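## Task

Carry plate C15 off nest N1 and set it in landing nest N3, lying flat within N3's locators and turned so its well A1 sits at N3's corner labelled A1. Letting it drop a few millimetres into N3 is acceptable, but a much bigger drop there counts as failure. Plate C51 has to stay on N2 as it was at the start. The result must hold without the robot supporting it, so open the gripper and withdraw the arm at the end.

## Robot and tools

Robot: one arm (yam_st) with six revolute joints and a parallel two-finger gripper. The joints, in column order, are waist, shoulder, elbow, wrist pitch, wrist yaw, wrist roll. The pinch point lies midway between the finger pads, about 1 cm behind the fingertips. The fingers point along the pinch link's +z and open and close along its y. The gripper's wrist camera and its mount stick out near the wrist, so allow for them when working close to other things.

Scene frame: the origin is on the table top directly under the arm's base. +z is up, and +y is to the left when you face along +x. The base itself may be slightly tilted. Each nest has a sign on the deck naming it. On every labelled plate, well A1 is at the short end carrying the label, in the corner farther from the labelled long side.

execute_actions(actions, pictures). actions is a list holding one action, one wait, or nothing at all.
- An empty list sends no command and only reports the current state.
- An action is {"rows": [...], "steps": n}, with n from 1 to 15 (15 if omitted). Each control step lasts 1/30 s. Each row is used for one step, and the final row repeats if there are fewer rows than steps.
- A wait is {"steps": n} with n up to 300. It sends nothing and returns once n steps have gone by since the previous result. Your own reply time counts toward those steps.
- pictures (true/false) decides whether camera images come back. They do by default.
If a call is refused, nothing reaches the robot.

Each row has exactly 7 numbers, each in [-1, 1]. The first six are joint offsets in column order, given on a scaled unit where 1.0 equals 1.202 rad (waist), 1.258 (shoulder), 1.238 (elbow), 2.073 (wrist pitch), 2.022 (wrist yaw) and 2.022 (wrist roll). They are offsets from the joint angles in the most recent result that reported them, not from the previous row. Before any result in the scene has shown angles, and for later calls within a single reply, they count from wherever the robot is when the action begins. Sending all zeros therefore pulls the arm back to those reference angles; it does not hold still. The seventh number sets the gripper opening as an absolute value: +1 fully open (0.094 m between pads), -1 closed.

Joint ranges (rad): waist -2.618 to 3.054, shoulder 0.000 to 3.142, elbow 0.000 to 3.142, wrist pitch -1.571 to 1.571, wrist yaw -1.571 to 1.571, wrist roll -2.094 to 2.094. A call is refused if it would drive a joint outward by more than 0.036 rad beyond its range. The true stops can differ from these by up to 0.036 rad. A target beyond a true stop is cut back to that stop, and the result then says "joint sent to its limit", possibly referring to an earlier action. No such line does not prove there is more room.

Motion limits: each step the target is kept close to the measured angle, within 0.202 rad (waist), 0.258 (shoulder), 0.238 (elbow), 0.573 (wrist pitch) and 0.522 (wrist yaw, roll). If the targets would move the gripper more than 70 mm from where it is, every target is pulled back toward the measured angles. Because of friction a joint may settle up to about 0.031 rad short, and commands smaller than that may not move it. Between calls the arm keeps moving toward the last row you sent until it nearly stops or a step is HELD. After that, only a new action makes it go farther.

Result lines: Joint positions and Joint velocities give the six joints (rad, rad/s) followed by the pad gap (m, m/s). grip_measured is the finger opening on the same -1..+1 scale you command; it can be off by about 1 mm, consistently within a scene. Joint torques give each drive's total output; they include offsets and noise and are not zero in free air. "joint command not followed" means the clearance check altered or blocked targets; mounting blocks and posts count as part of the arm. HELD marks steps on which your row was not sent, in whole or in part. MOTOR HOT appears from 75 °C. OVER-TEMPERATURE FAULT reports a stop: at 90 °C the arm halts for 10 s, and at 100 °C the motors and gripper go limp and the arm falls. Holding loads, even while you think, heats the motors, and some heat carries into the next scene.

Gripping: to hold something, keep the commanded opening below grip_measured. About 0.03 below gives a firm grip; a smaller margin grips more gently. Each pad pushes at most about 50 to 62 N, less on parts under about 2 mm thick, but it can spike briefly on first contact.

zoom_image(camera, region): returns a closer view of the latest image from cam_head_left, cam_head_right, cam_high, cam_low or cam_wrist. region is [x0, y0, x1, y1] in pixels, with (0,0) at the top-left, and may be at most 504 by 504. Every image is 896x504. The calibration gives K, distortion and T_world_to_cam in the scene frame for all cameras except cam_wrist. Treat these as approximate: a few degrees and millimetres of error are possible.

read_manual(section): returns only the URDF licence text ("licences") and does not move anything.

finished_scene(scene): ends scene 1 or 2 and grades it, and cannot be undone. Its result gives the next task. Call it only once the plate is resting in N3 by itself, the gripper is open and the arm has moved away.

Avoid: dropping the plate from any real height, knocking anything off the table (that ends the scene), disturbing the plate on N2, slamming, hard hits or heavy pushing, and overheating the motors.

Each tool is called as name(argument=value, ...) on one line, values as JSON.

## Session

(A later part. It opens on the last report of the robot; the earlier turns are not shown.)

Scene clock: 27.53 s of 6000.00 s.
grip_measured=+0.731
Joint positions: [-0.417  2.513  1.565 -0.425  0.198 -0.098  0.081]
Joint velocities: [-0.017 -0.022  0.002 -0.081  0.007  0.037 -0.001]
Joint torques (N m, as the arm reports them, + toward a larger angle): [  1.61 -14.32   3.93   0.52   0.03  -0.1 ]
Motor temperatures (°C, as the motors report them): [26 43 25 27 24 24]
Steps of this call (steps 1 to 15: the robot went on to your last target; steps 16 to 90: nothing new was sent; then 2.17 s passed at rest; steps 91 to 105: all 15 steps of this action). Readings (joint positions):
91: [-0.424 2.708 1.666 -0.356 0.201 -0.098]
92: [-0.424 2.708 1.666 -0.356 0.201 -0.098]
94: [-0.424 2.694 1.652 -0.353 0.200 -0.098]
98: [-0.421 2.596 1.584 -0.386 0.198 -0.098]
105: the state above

execute_actions(actions=[{"rows":[[0.02,-0.015,-0.02,0,0,0,0.69],[0.05,-0.03,-0.05,0.01,0.003,0.003,0.69],[0.09,-0.05,-0.09,0.02,0.006,0.006,0.69],[0.13,-0.065,-0.13,0.03,0.008,0.008,0.69],[0.17,-0.08,-0.17,0.04,0.01,0.01,0.69],[0.21,-0.09,-0.21,0.052,0.013,0.013,0.69],[0.25,-0.1,-0.25,0.064,0.016,0.016,0.69],[0.29,-0.105,-0.29,0.075,0.018,0.018,0.69],[0.33,-0.11,-0.33,0.086,0.02,0.02,0.69],[0.365,-0.113,-0.365,0.095,0.022,0.022,0.69],[0.395,-0.116,-0.395,0.103,0.024,0.024,0.69],[0.415,-0.116,-0.412,0.109,0.026,0.026,0.69],[0.43,-0.116,-0.424,0.113,0.026,0.026,0.69]],"steps":15}], pictures=false)

execute_actions(actions=[{"steps":15}], pictures=true)

Scene clock: 30.43 s of 6000.00 s.
grip_measured=+0.731
Joint positions: [ 0.132  2.391  1.051 -0.243  0.224 -0.068  0.081]
Joint velocities: [ 0.168  0.017 -0.403  0.037  0.007  0.007  0.   ]
Joint torques (N m, as the arm reports them, + toward a larger angle): [ -2.06 -12.45   4.48   0.98   0.34   0.1 ]
Motor temperatures (°C, as the motors report them): [26 44 25 27 24 24]
Steps of this call (steps 1 to 30: the robot went on to your last target; steps 31 to 72: nothing new was sent; steps 73 to 87: all 15 steps of this action). Readings (joint positions):
73: [-0.416 2.513 1.560 -0.445 0.198 -0.098]
74: [-0.410 2.511 1.551 -0.434 0.200 -0.098]
76: [-0.374 2.487 1.493 -0.400 0.211 -0.094]
80: [-0.185 2.422 1.318 -0.335 0.224 -0.084]
87: the state above

Scene clock: 30.93 s of 6000.00 s.
grip_measured=+0.731
Joint positions: [ 0.101  2.391  1.038 -0.202  0.242 -0.056  0.081]
Joint velocities: [ 0.007  0.002 -0.002 -0.051 -0.007  0.037  0.   ]
Joint torques (N m, as the arm reports them, + toward a larger angle): [  0.99 -12.37   3.47   0.51   0.13   0.04]
Motor temperatures (°C, as the motors report them): [26 44 25 27 24 24]
Steps of this call (steps 1 to 15: the robot went on to your last target). Readings (joint positions):
1: [0.133 2.391 1.041 -0.243 0.224 -0.067]
2: [0.127 2.391 1.038 -0.243 0.227 -0.065]
4: [0.112 2.391 1.038 -0.229 0.233 -0.061]
8: [0.101 2.391 1.038 -0.211 0.240 -0.057]
15: the state above

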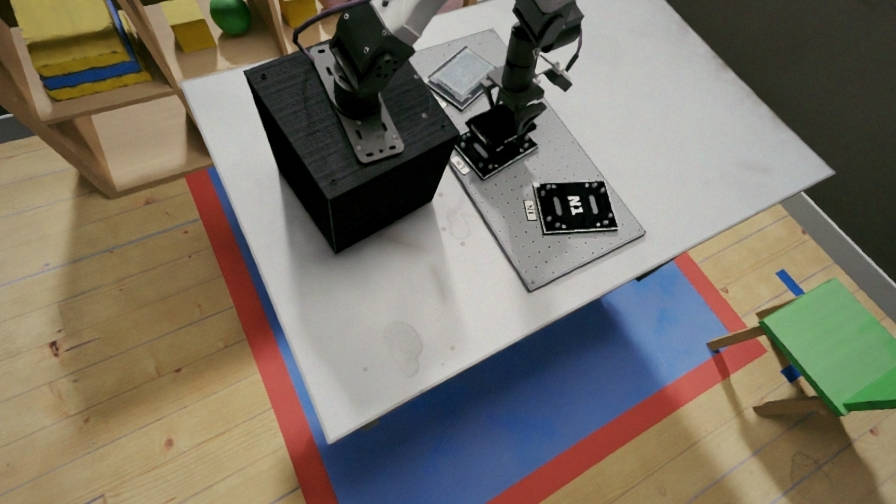

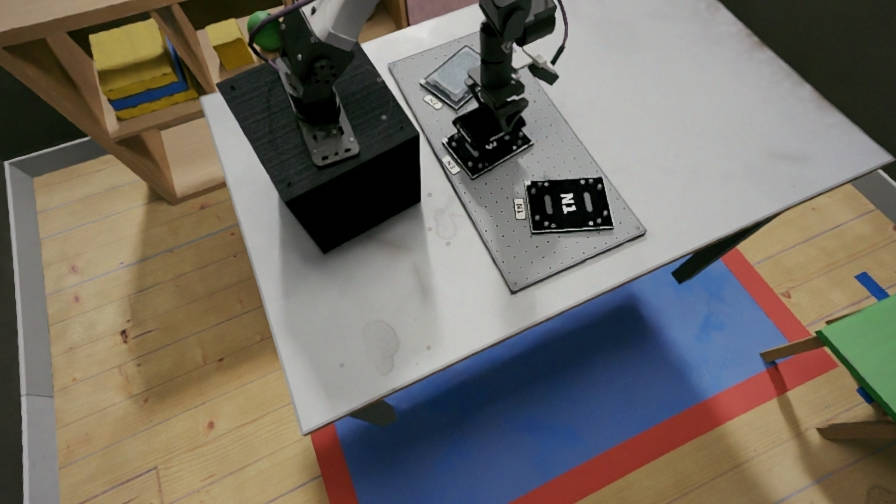

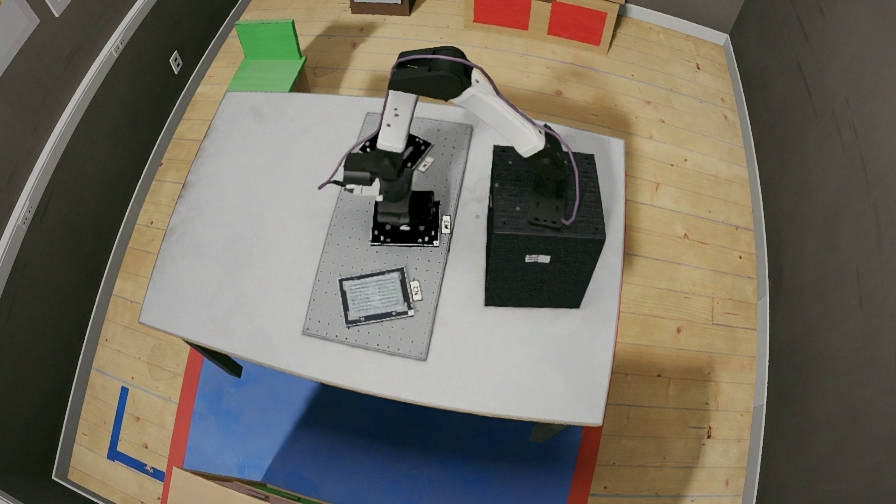

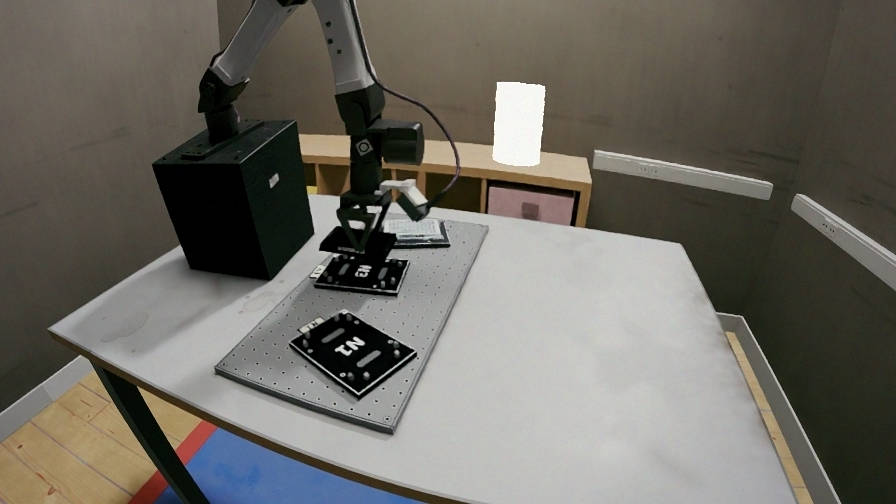

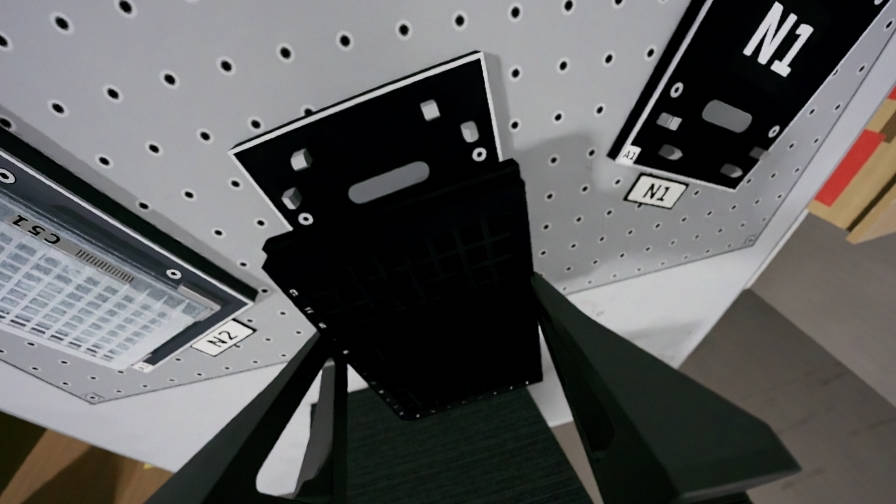

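execute_actions(actions=[{"rows":[[0,0.015,0.01,0.01,0,-0.01,0.69],[0,0.035,0.02,0.02,0,-0.02,0.69],[-0.003,0.055,0.03,0.03,0,-0.025,0.69],[-0.005,0.07,0.038,0.043,0,-0.025,0.69]],"steps":15}])

Scene clock: 32.80 s of 6000.00 s.
grip_measured=+0.731
Joint positions: [ 0.101  2.469  1.068 -0.128  0.242 -0.094  0.081]
Joint velocities: [-0.002  0.002  0.007  0.037  0.051 -0.081  0.001]
Joint torques (N m, as the arm reports them, + toward a larger angle): [  0.71 -10.03   4.38   0.63  -0.01  -0.2 ]
Motor temperatures (°C, as the motors report them): [26 44 25 27 24 24]
Steps of this call (steps 1 to 15: the robot went on to your last target; steps 16 to 41: nothing new was sent; steps 42 to 56: all 15 steps of this action). Readings (joint positions):
42: [0.101 2.391 1.038 -0.199 0.242 -0.057]
43: [0.101 2.394 1.039 -0.195 0.242 -0.062]
45: [0.101 2.418 1.053 -0.177 0.242 -0.074]
49: [0.101 2.465 1.068 -0.141 0.242 -0.087]
56: the state above

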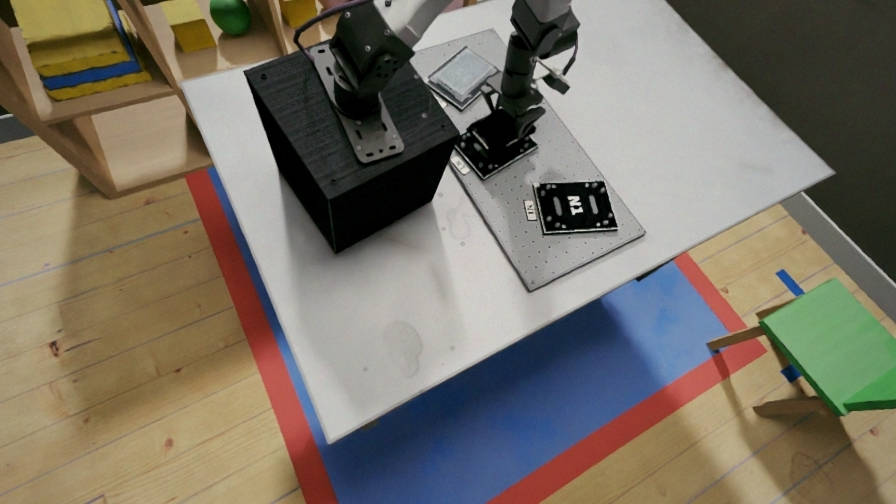

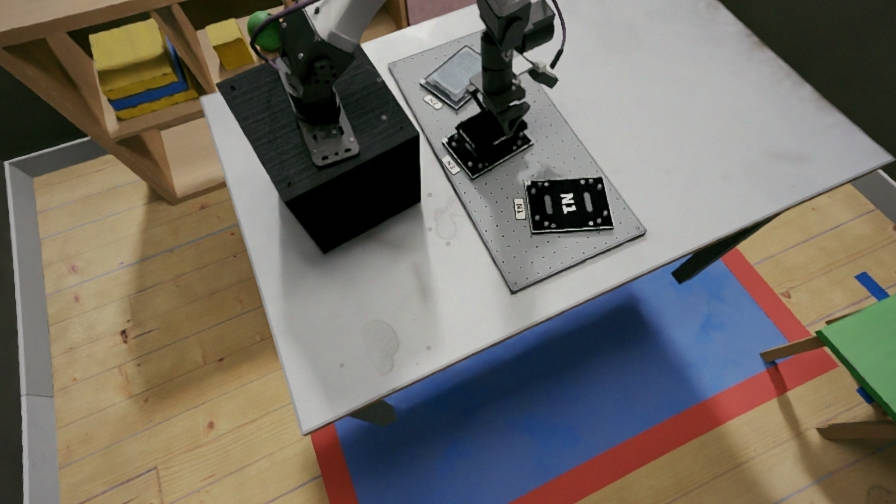

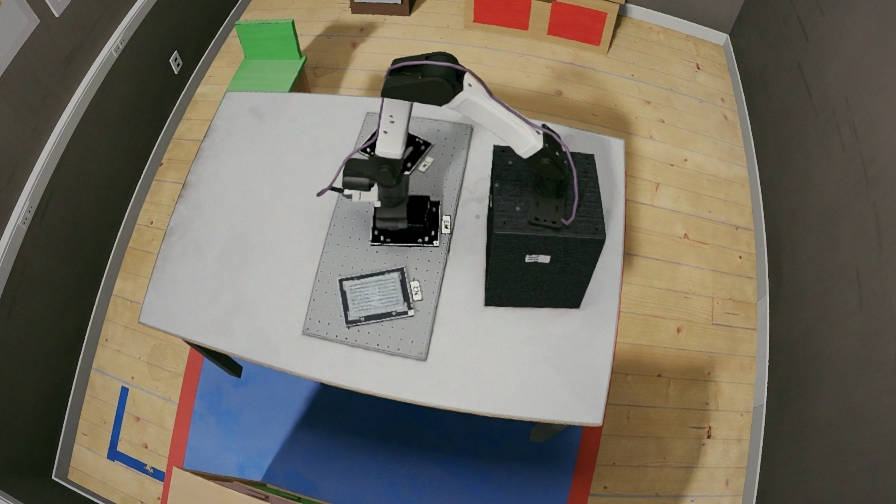

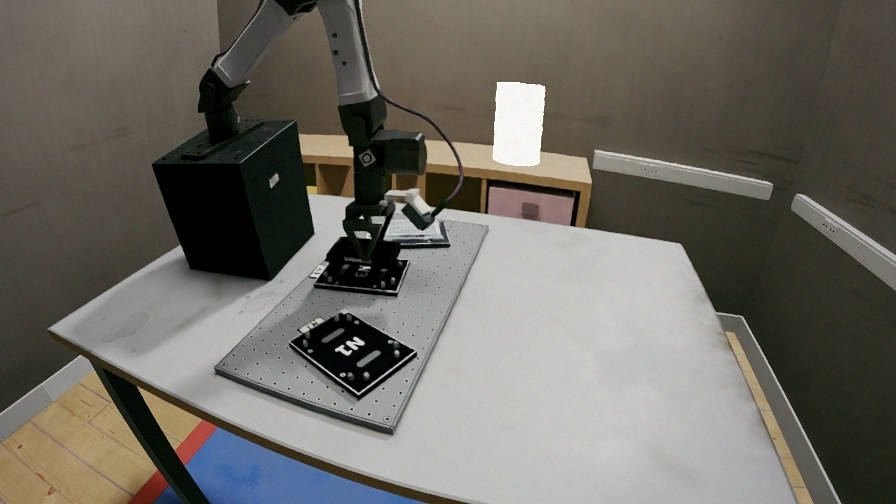

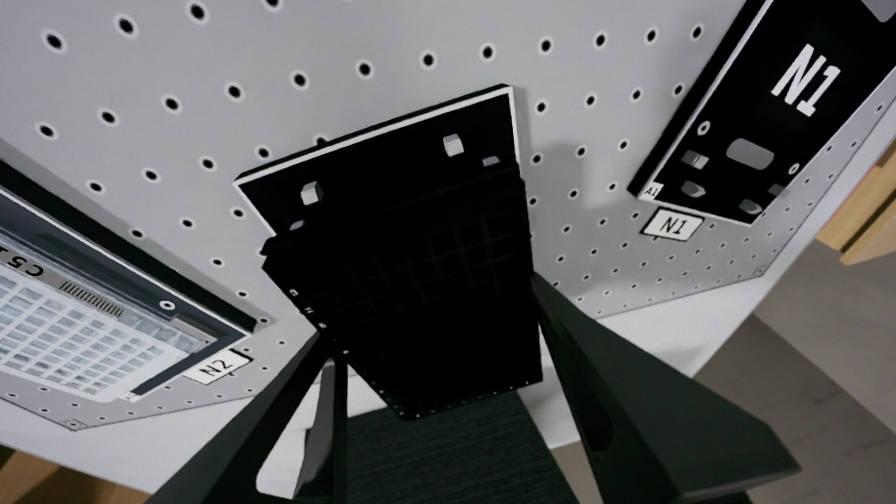

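execute_actions(actions=[{"rows":[[0,0.02,0.02,0.003,0,0,0.69],[0,0.04,0.04,0.006,0,0,0.69],[0,0.06,0.055,0.01,0,0,0.69],[0,0.075,0.065,0.014,0,0,0.69],[0,0.087,0.072,0.018,0,0,0.69]],"steps":15}])

Scene clock: 35.47 s of 6000.00 s.
grip_measured=+0.731
Joint positions: [ 0.101  2.568  1.141 -0.098  0.242 -0.096  0.081]
Joint velocities: [ 0.002  0.002 -0.002  0.007 -0.037 -0.051 -0.001]
Joint torques (N m, as the arm reports them, + toward a larger angle): [  1.21 -10.46   4.1    0.6    0.    -0.07]
Motor temperatures (°C, as the motors report them): [26 44 25 27 24 24]
Steps of this call (steps 1 to 15: the robot went on to your last target; steps 16 to 65: nothing new was sent; steps 66 to 80: all 15 steps of this action). Readings (joint positions):
66: [0.101 2.469 1.068 -0.123 0.242 -0.096]
67: [0.101 2.473 1.074 -0.126 0.242 -0.096]
69: [0.101 2.504 1.105 -0.122 0.242 -0.096]
73: [0.101 2.560 1.141 -0.100 0.242 -0.096]
80: the state above

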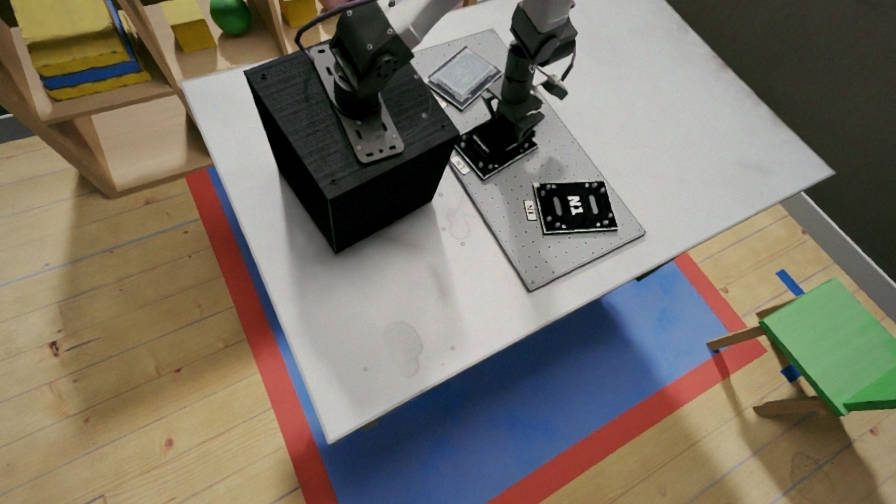

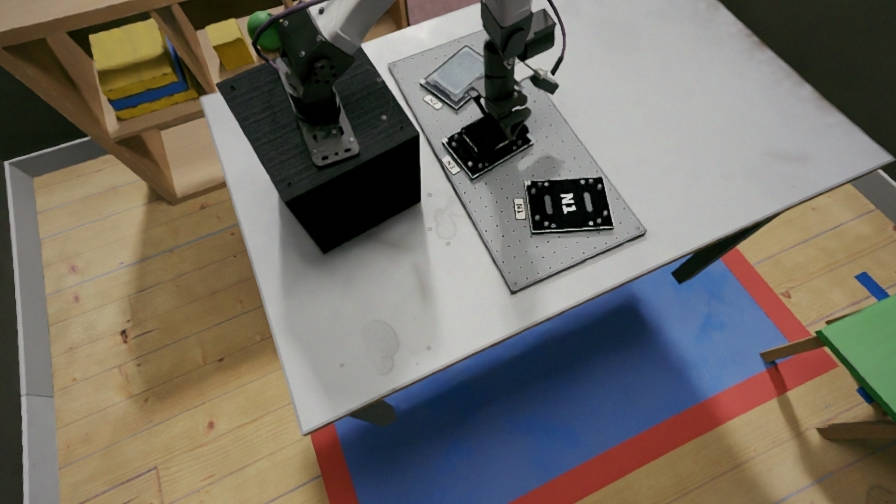

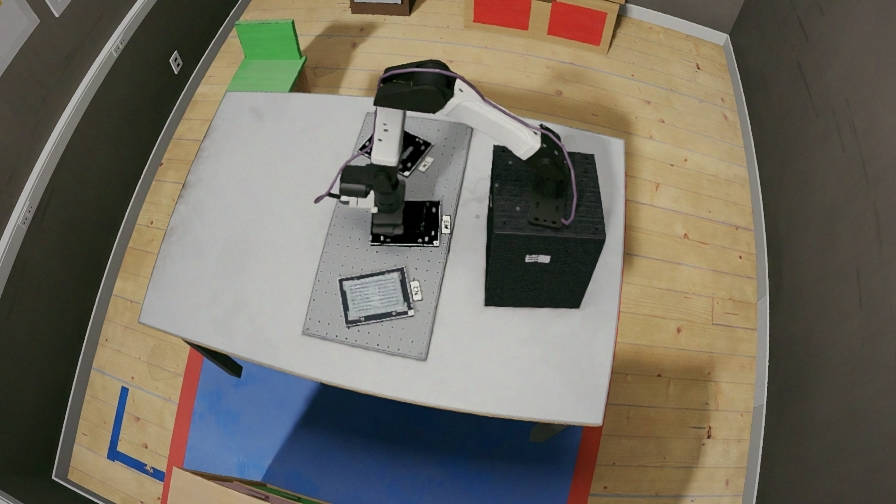

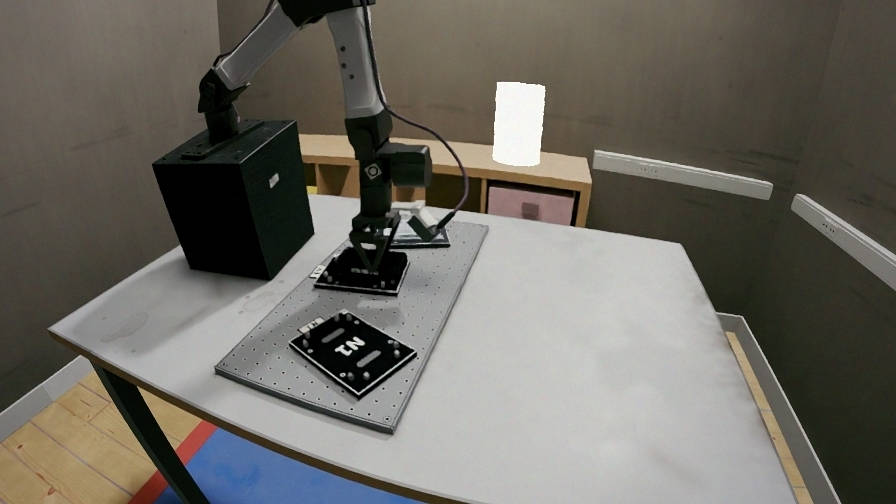

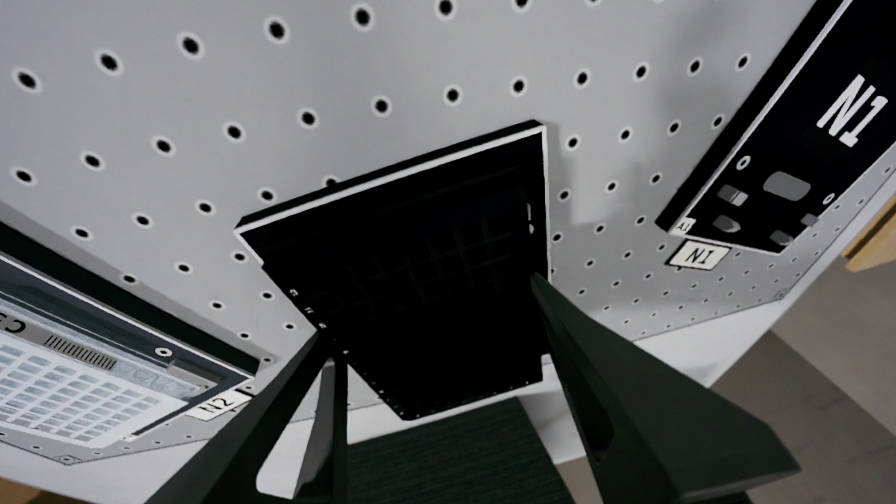

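execute_actions(actions=[{"rows":[[-0.005,0.015,0.01,0.005,0,0,0.69],[-0.01,0.03,0.02,0.01,0,0,0.69],[-0.014,0.045,0.028,0.016,0,0,0.69],[-0.016,0.056,0.03,0.022,0,0,0.69]],"steps":15}])

zoom_image(camera="cam_low", region=[290,210,440,310])

Scene clock: 37.57 s of 6000.00 s.
grip_measured=+0.731
Joint positions: [ 0.093  2.601  1.161 -0.082  0.24  -0.096  0.081]
Joint velocities: [ 0.007  0.017 -0.002  0.007 -0.051 -0.022 -0.   ]
Joint torques (N m, as the arm reports them, + toward a larger angle): [ 0.36 -8.44  4.2   0.83  0.03 -0.08]
Motor temperatures (°C, as the motors report them): [26 44 25 27 24 24]
Steps of this call (steps 1 to 15: the robot went on to your last target; steps 16 to 48: nothing new was sent; steps 49 to 63: all 15 steps of this action). Readings (joint positions):
49: [0.101 2.568 1.141 -0.098 0.242 -0.096]
50: [0.101 2.570 1.142 -0.097 0.242 -0.096]
52: [0.097 2.588 1.154 -0.087 0.242 -0.096]
56: [0.093 2.601 1.161 -0.082 0.240 -0.096]
63: the state above

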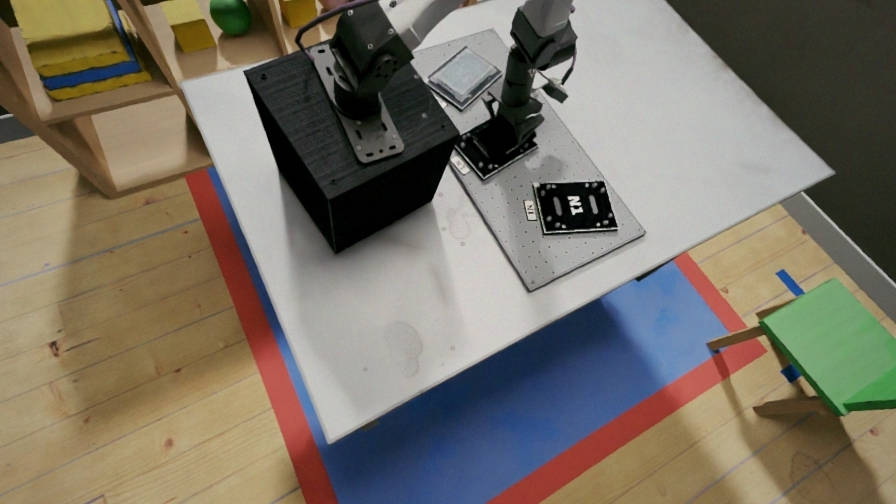

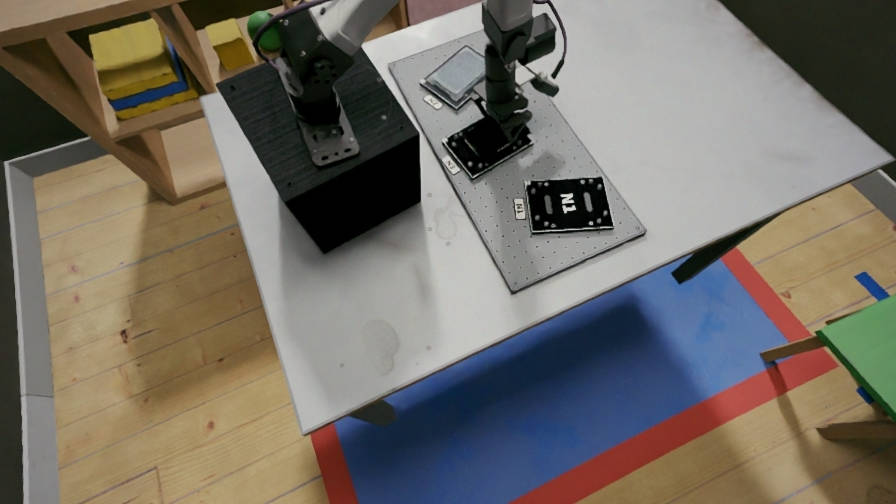

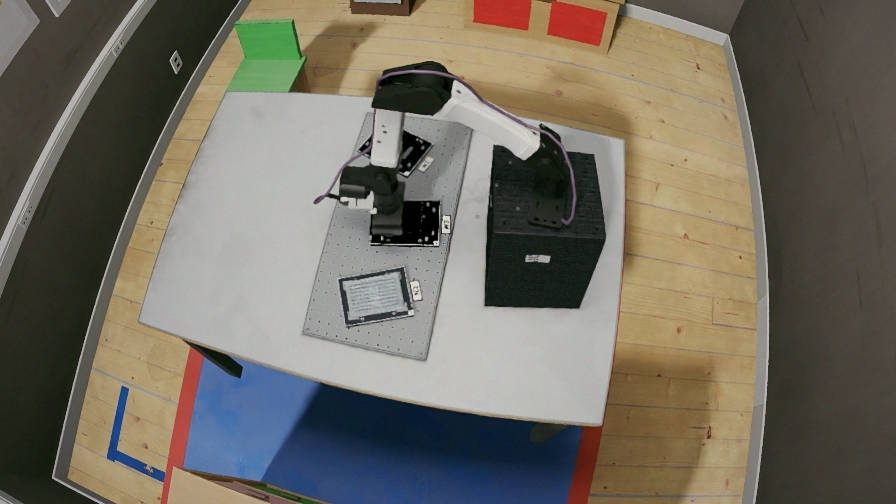

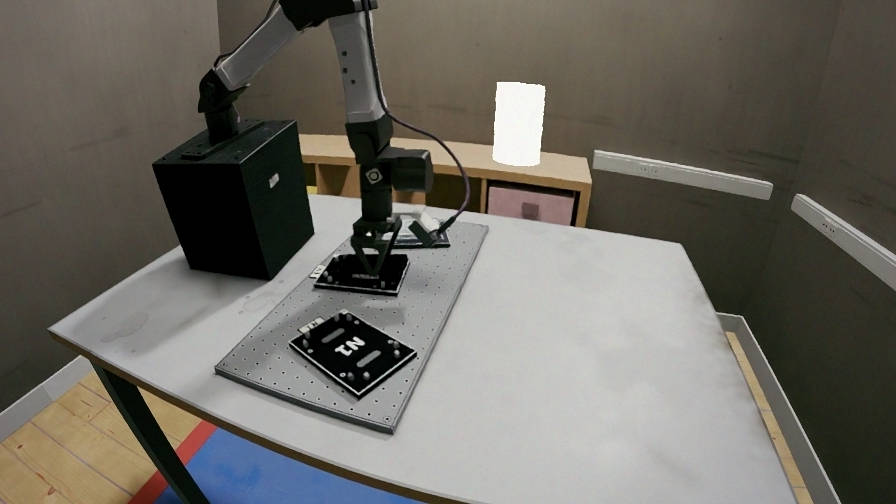

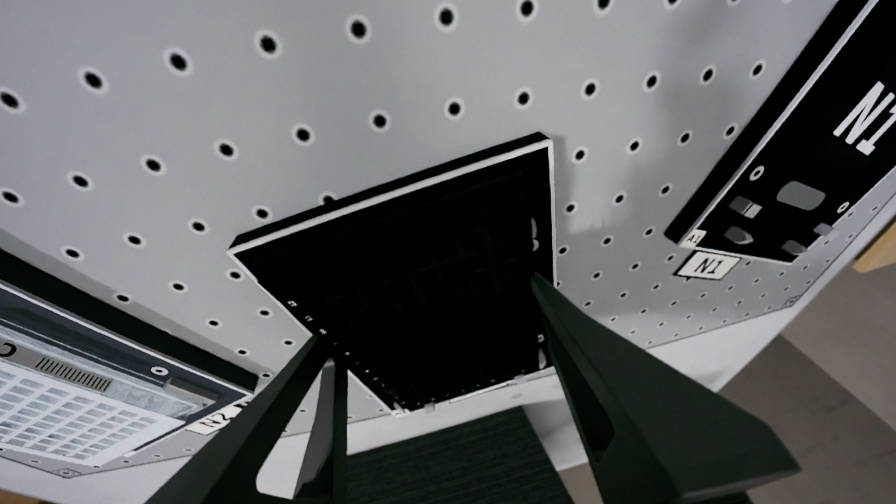

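Region (290, 210, 440, 310) of cam_low's 896x504 image, scaled by 3.360, with more detail than that image has.

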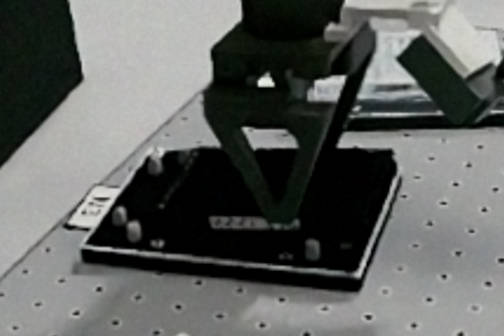

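execute_actions(actions=[{"rows":[[0,-0.01,-0.005,-0.004,0,0,0.69],[0,-0.02,-0.01,-0.008,0,0,0.69],[0,-0.028,-0.012,-0.01,0,0,0.69],[0,-0.03,-0.015,-0.01,0,0,0.69],[0,-0.033,-0.025,-0.005,0,0,0.69],[-0.002,-0.036,-0.035,0,0,0,0.69],[-0.003,-0.039,-0.045,0.005,0,0,0.69],[-0.004,-0.042,-0.055,0.01,0,0,0.69],[-0.005,-0.044,-0.065,0.014,0,0,0.69]],"steps":15}])

zoom_image(camera="cam_low", region=[290,210,440,310])

Scene clock: 40.73 s of 6000.00 s.
grip_measured=+0.731
Joint positions: [ 0.093  2.574  1.095 -0.066  0.239 -0.096  0.081]
Joint velocities: [-0.002 -0.002 -0.032 -0.095  0.051 -0.022  0.   ]
Joint torques (N m, as the arm reports them, + toward a larger angle): [  0.87 -13.06   1.49   0.62   0.02  -0.09]
Motor temperatures (°C, as the motors report them): [26 44 25 27 24 24]
Steps of this call (steps 1 to 15: the robot went on to your last target; steps 16 to 80: nothing new was sent; steps 81 to 95: all 15 steps of this action). Readings (joint positions):
81: [0.093 2.599 1.161 -0.085 0.240 -0.096]
82: [0.093 2.597 1.161 -0.087 0.239 -0.096]
84: [0.093 2.593 1.161 -0.092 0.238 -0.096]
88: [0.093 2.580 1.132 -0.080 0.238 -0.096]
95: the state above

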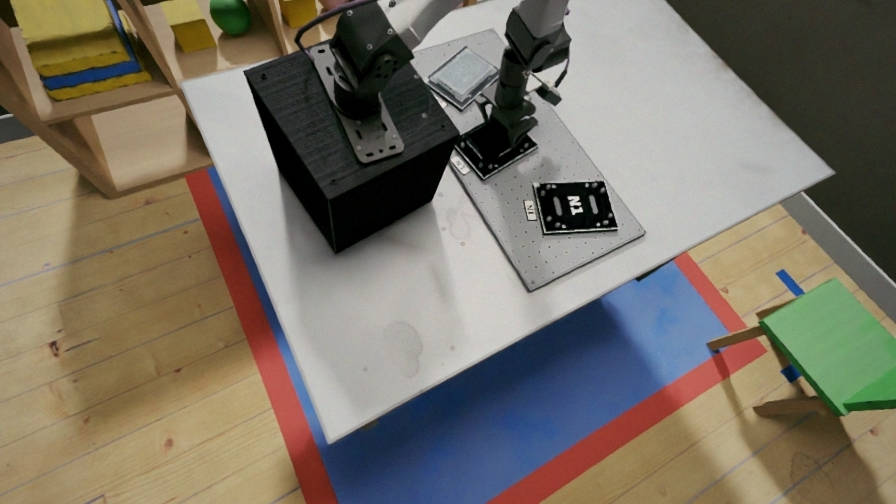

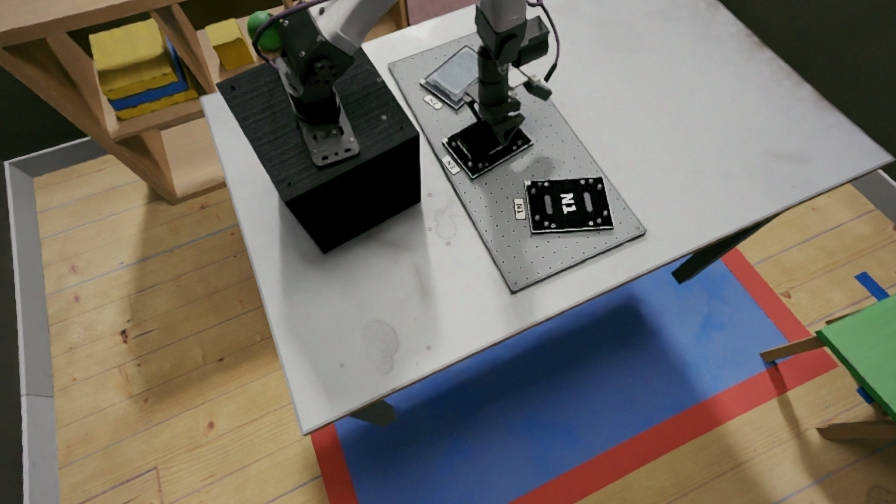

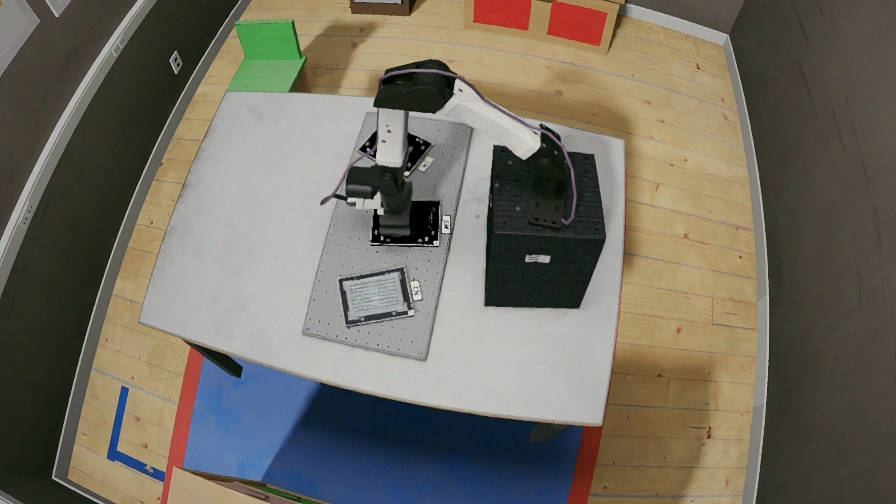

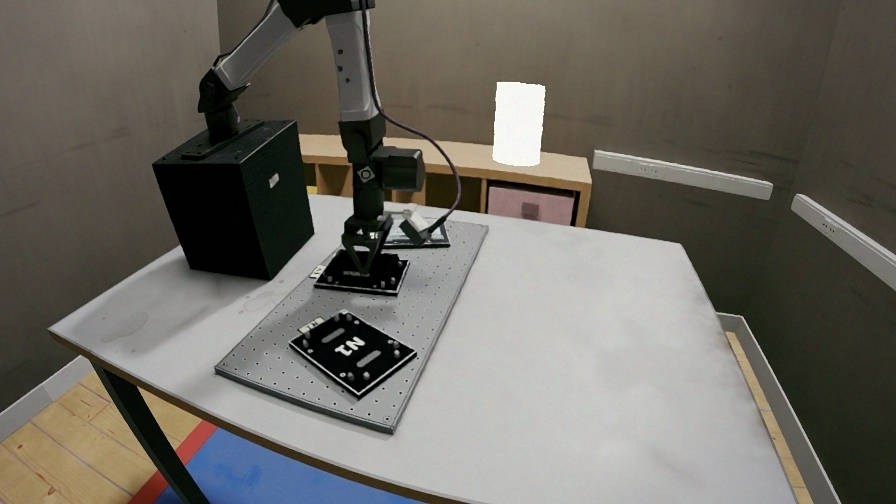

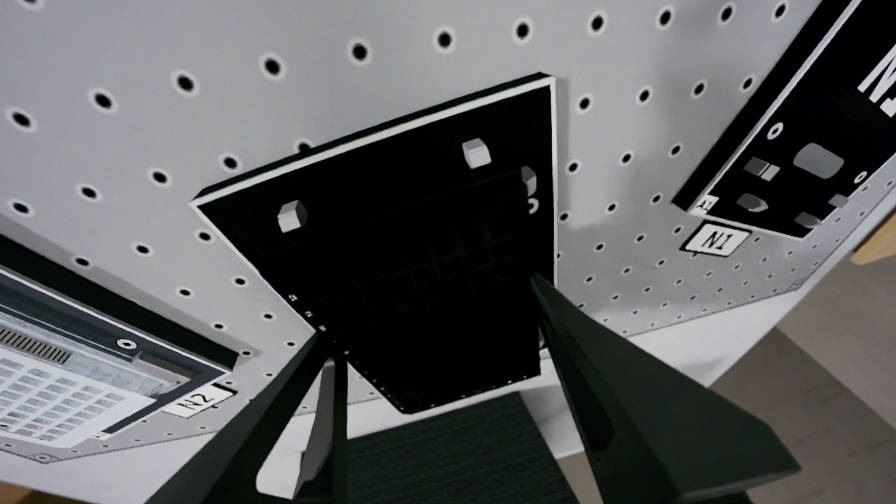

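Region (290, 210, 440, 310) of cam_low's 896x504 image, scaled by 3.360, with more detail than that image has.

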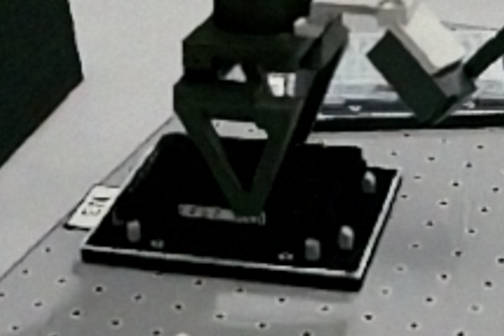

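execute_actions(actions=[{"rows":[[0,0.0,0.03,-0.005,0,0,0.69],[0,0.005,0.045,-0.005,0,0,0.69],[0,0.01,0.045,-0.005,0,0,0.69]],"steps":12}])

zoom_image(camera="cam_low", region=[290,210,440,310])

Scene clock: 43.03 s of 6000.00 s.
grip_measured=+0.731
Joint positions: [ 0.093  2.574  1.122 -0.107  0.239 -0.096  0.081]
Joint velocities: [-0.017 -0.017  0.002 -0.081  0.022 -0.007 -0.   ]
Joint torques (N m, as the arm reports them, + toward a larger angle): [  1.28 -10.13   4.79   0.79   0.    -0.09]
Motor temperatures (°C, as the motors report them): [26 45 25 27 24 24]
Steps of this call (steps 1 to 15: the robot went on to your last target; steps 16 to 57: nothing new was sent; steps 58 to 69: all 12 steps of this action). Readings (joint positions):
58: [0.093 2.574 1.098 -0.069 0.239 -0.096]
59: [0.093 2.574 1.105 -0.075 0.239 -0.096]
61: [0.093 2.574 1.116 -0.094 0.239 -0.096]
65: [0.093 2.574 1.121 -0.104 0.239 -0.096]
69: the state above

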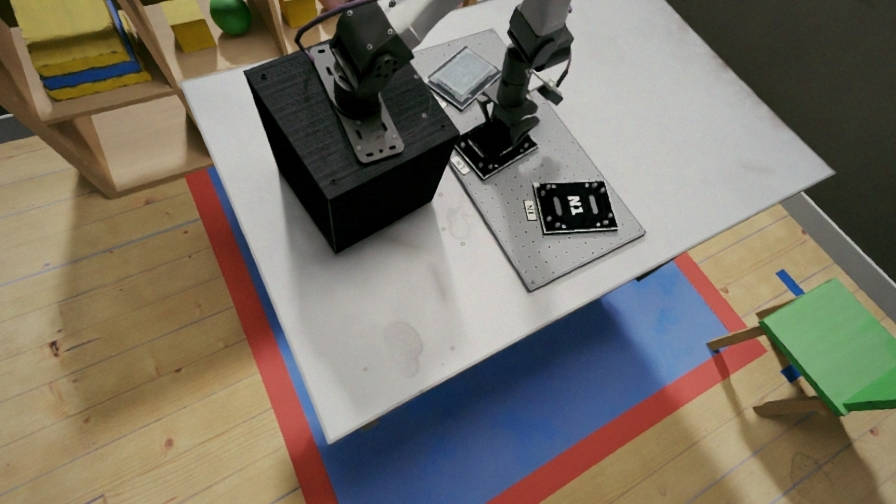

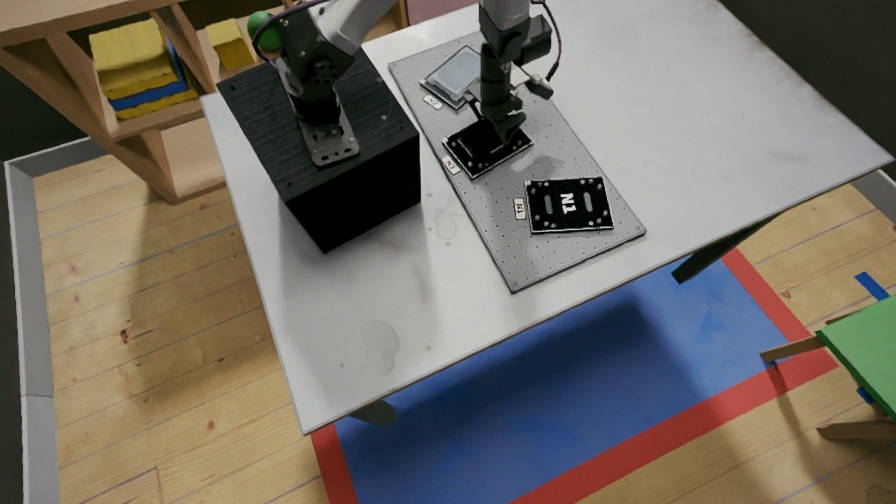

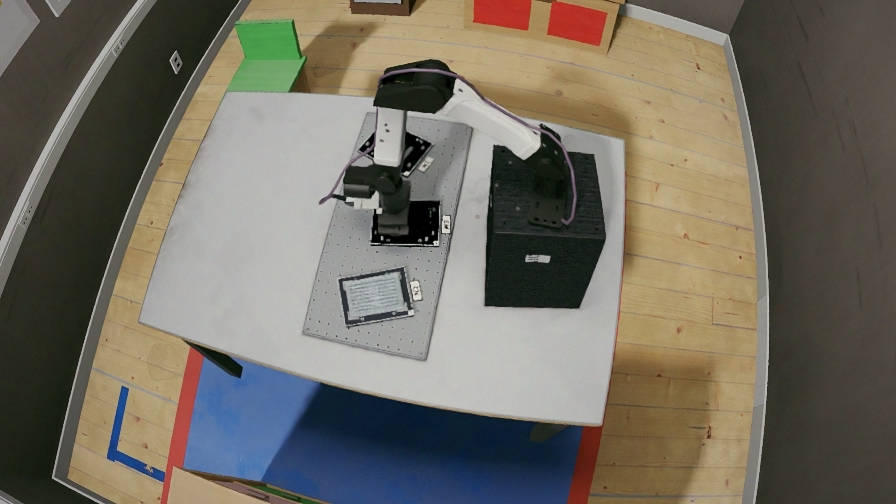

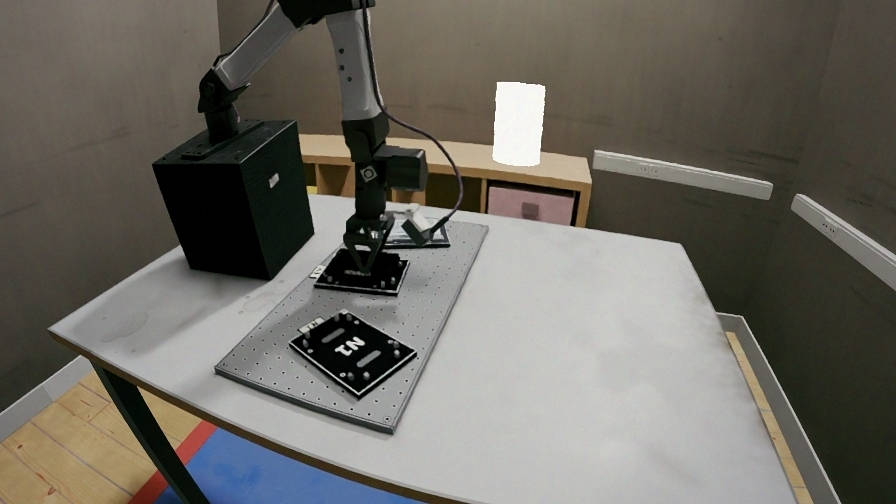

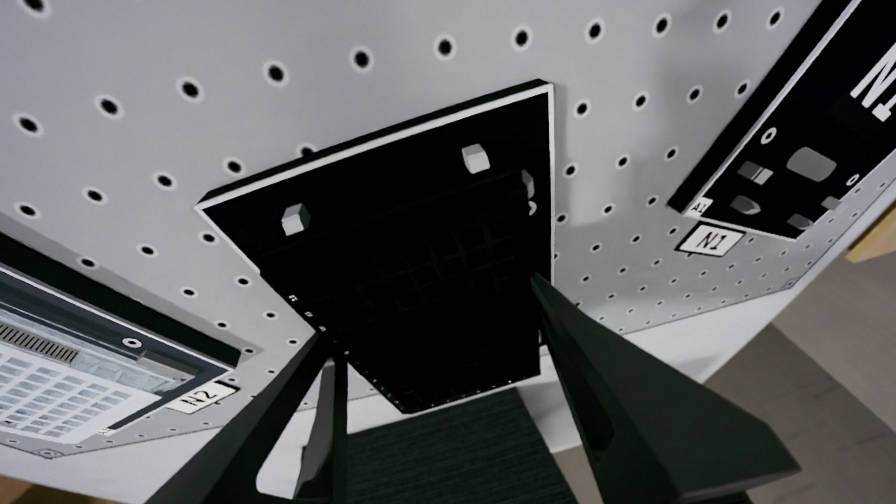

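Region (290, 210, 440, 310) of cam_low's 896x504 image, scaled by 3.360, with more detail than that image has.

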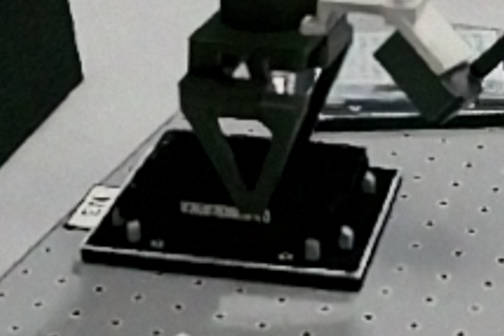

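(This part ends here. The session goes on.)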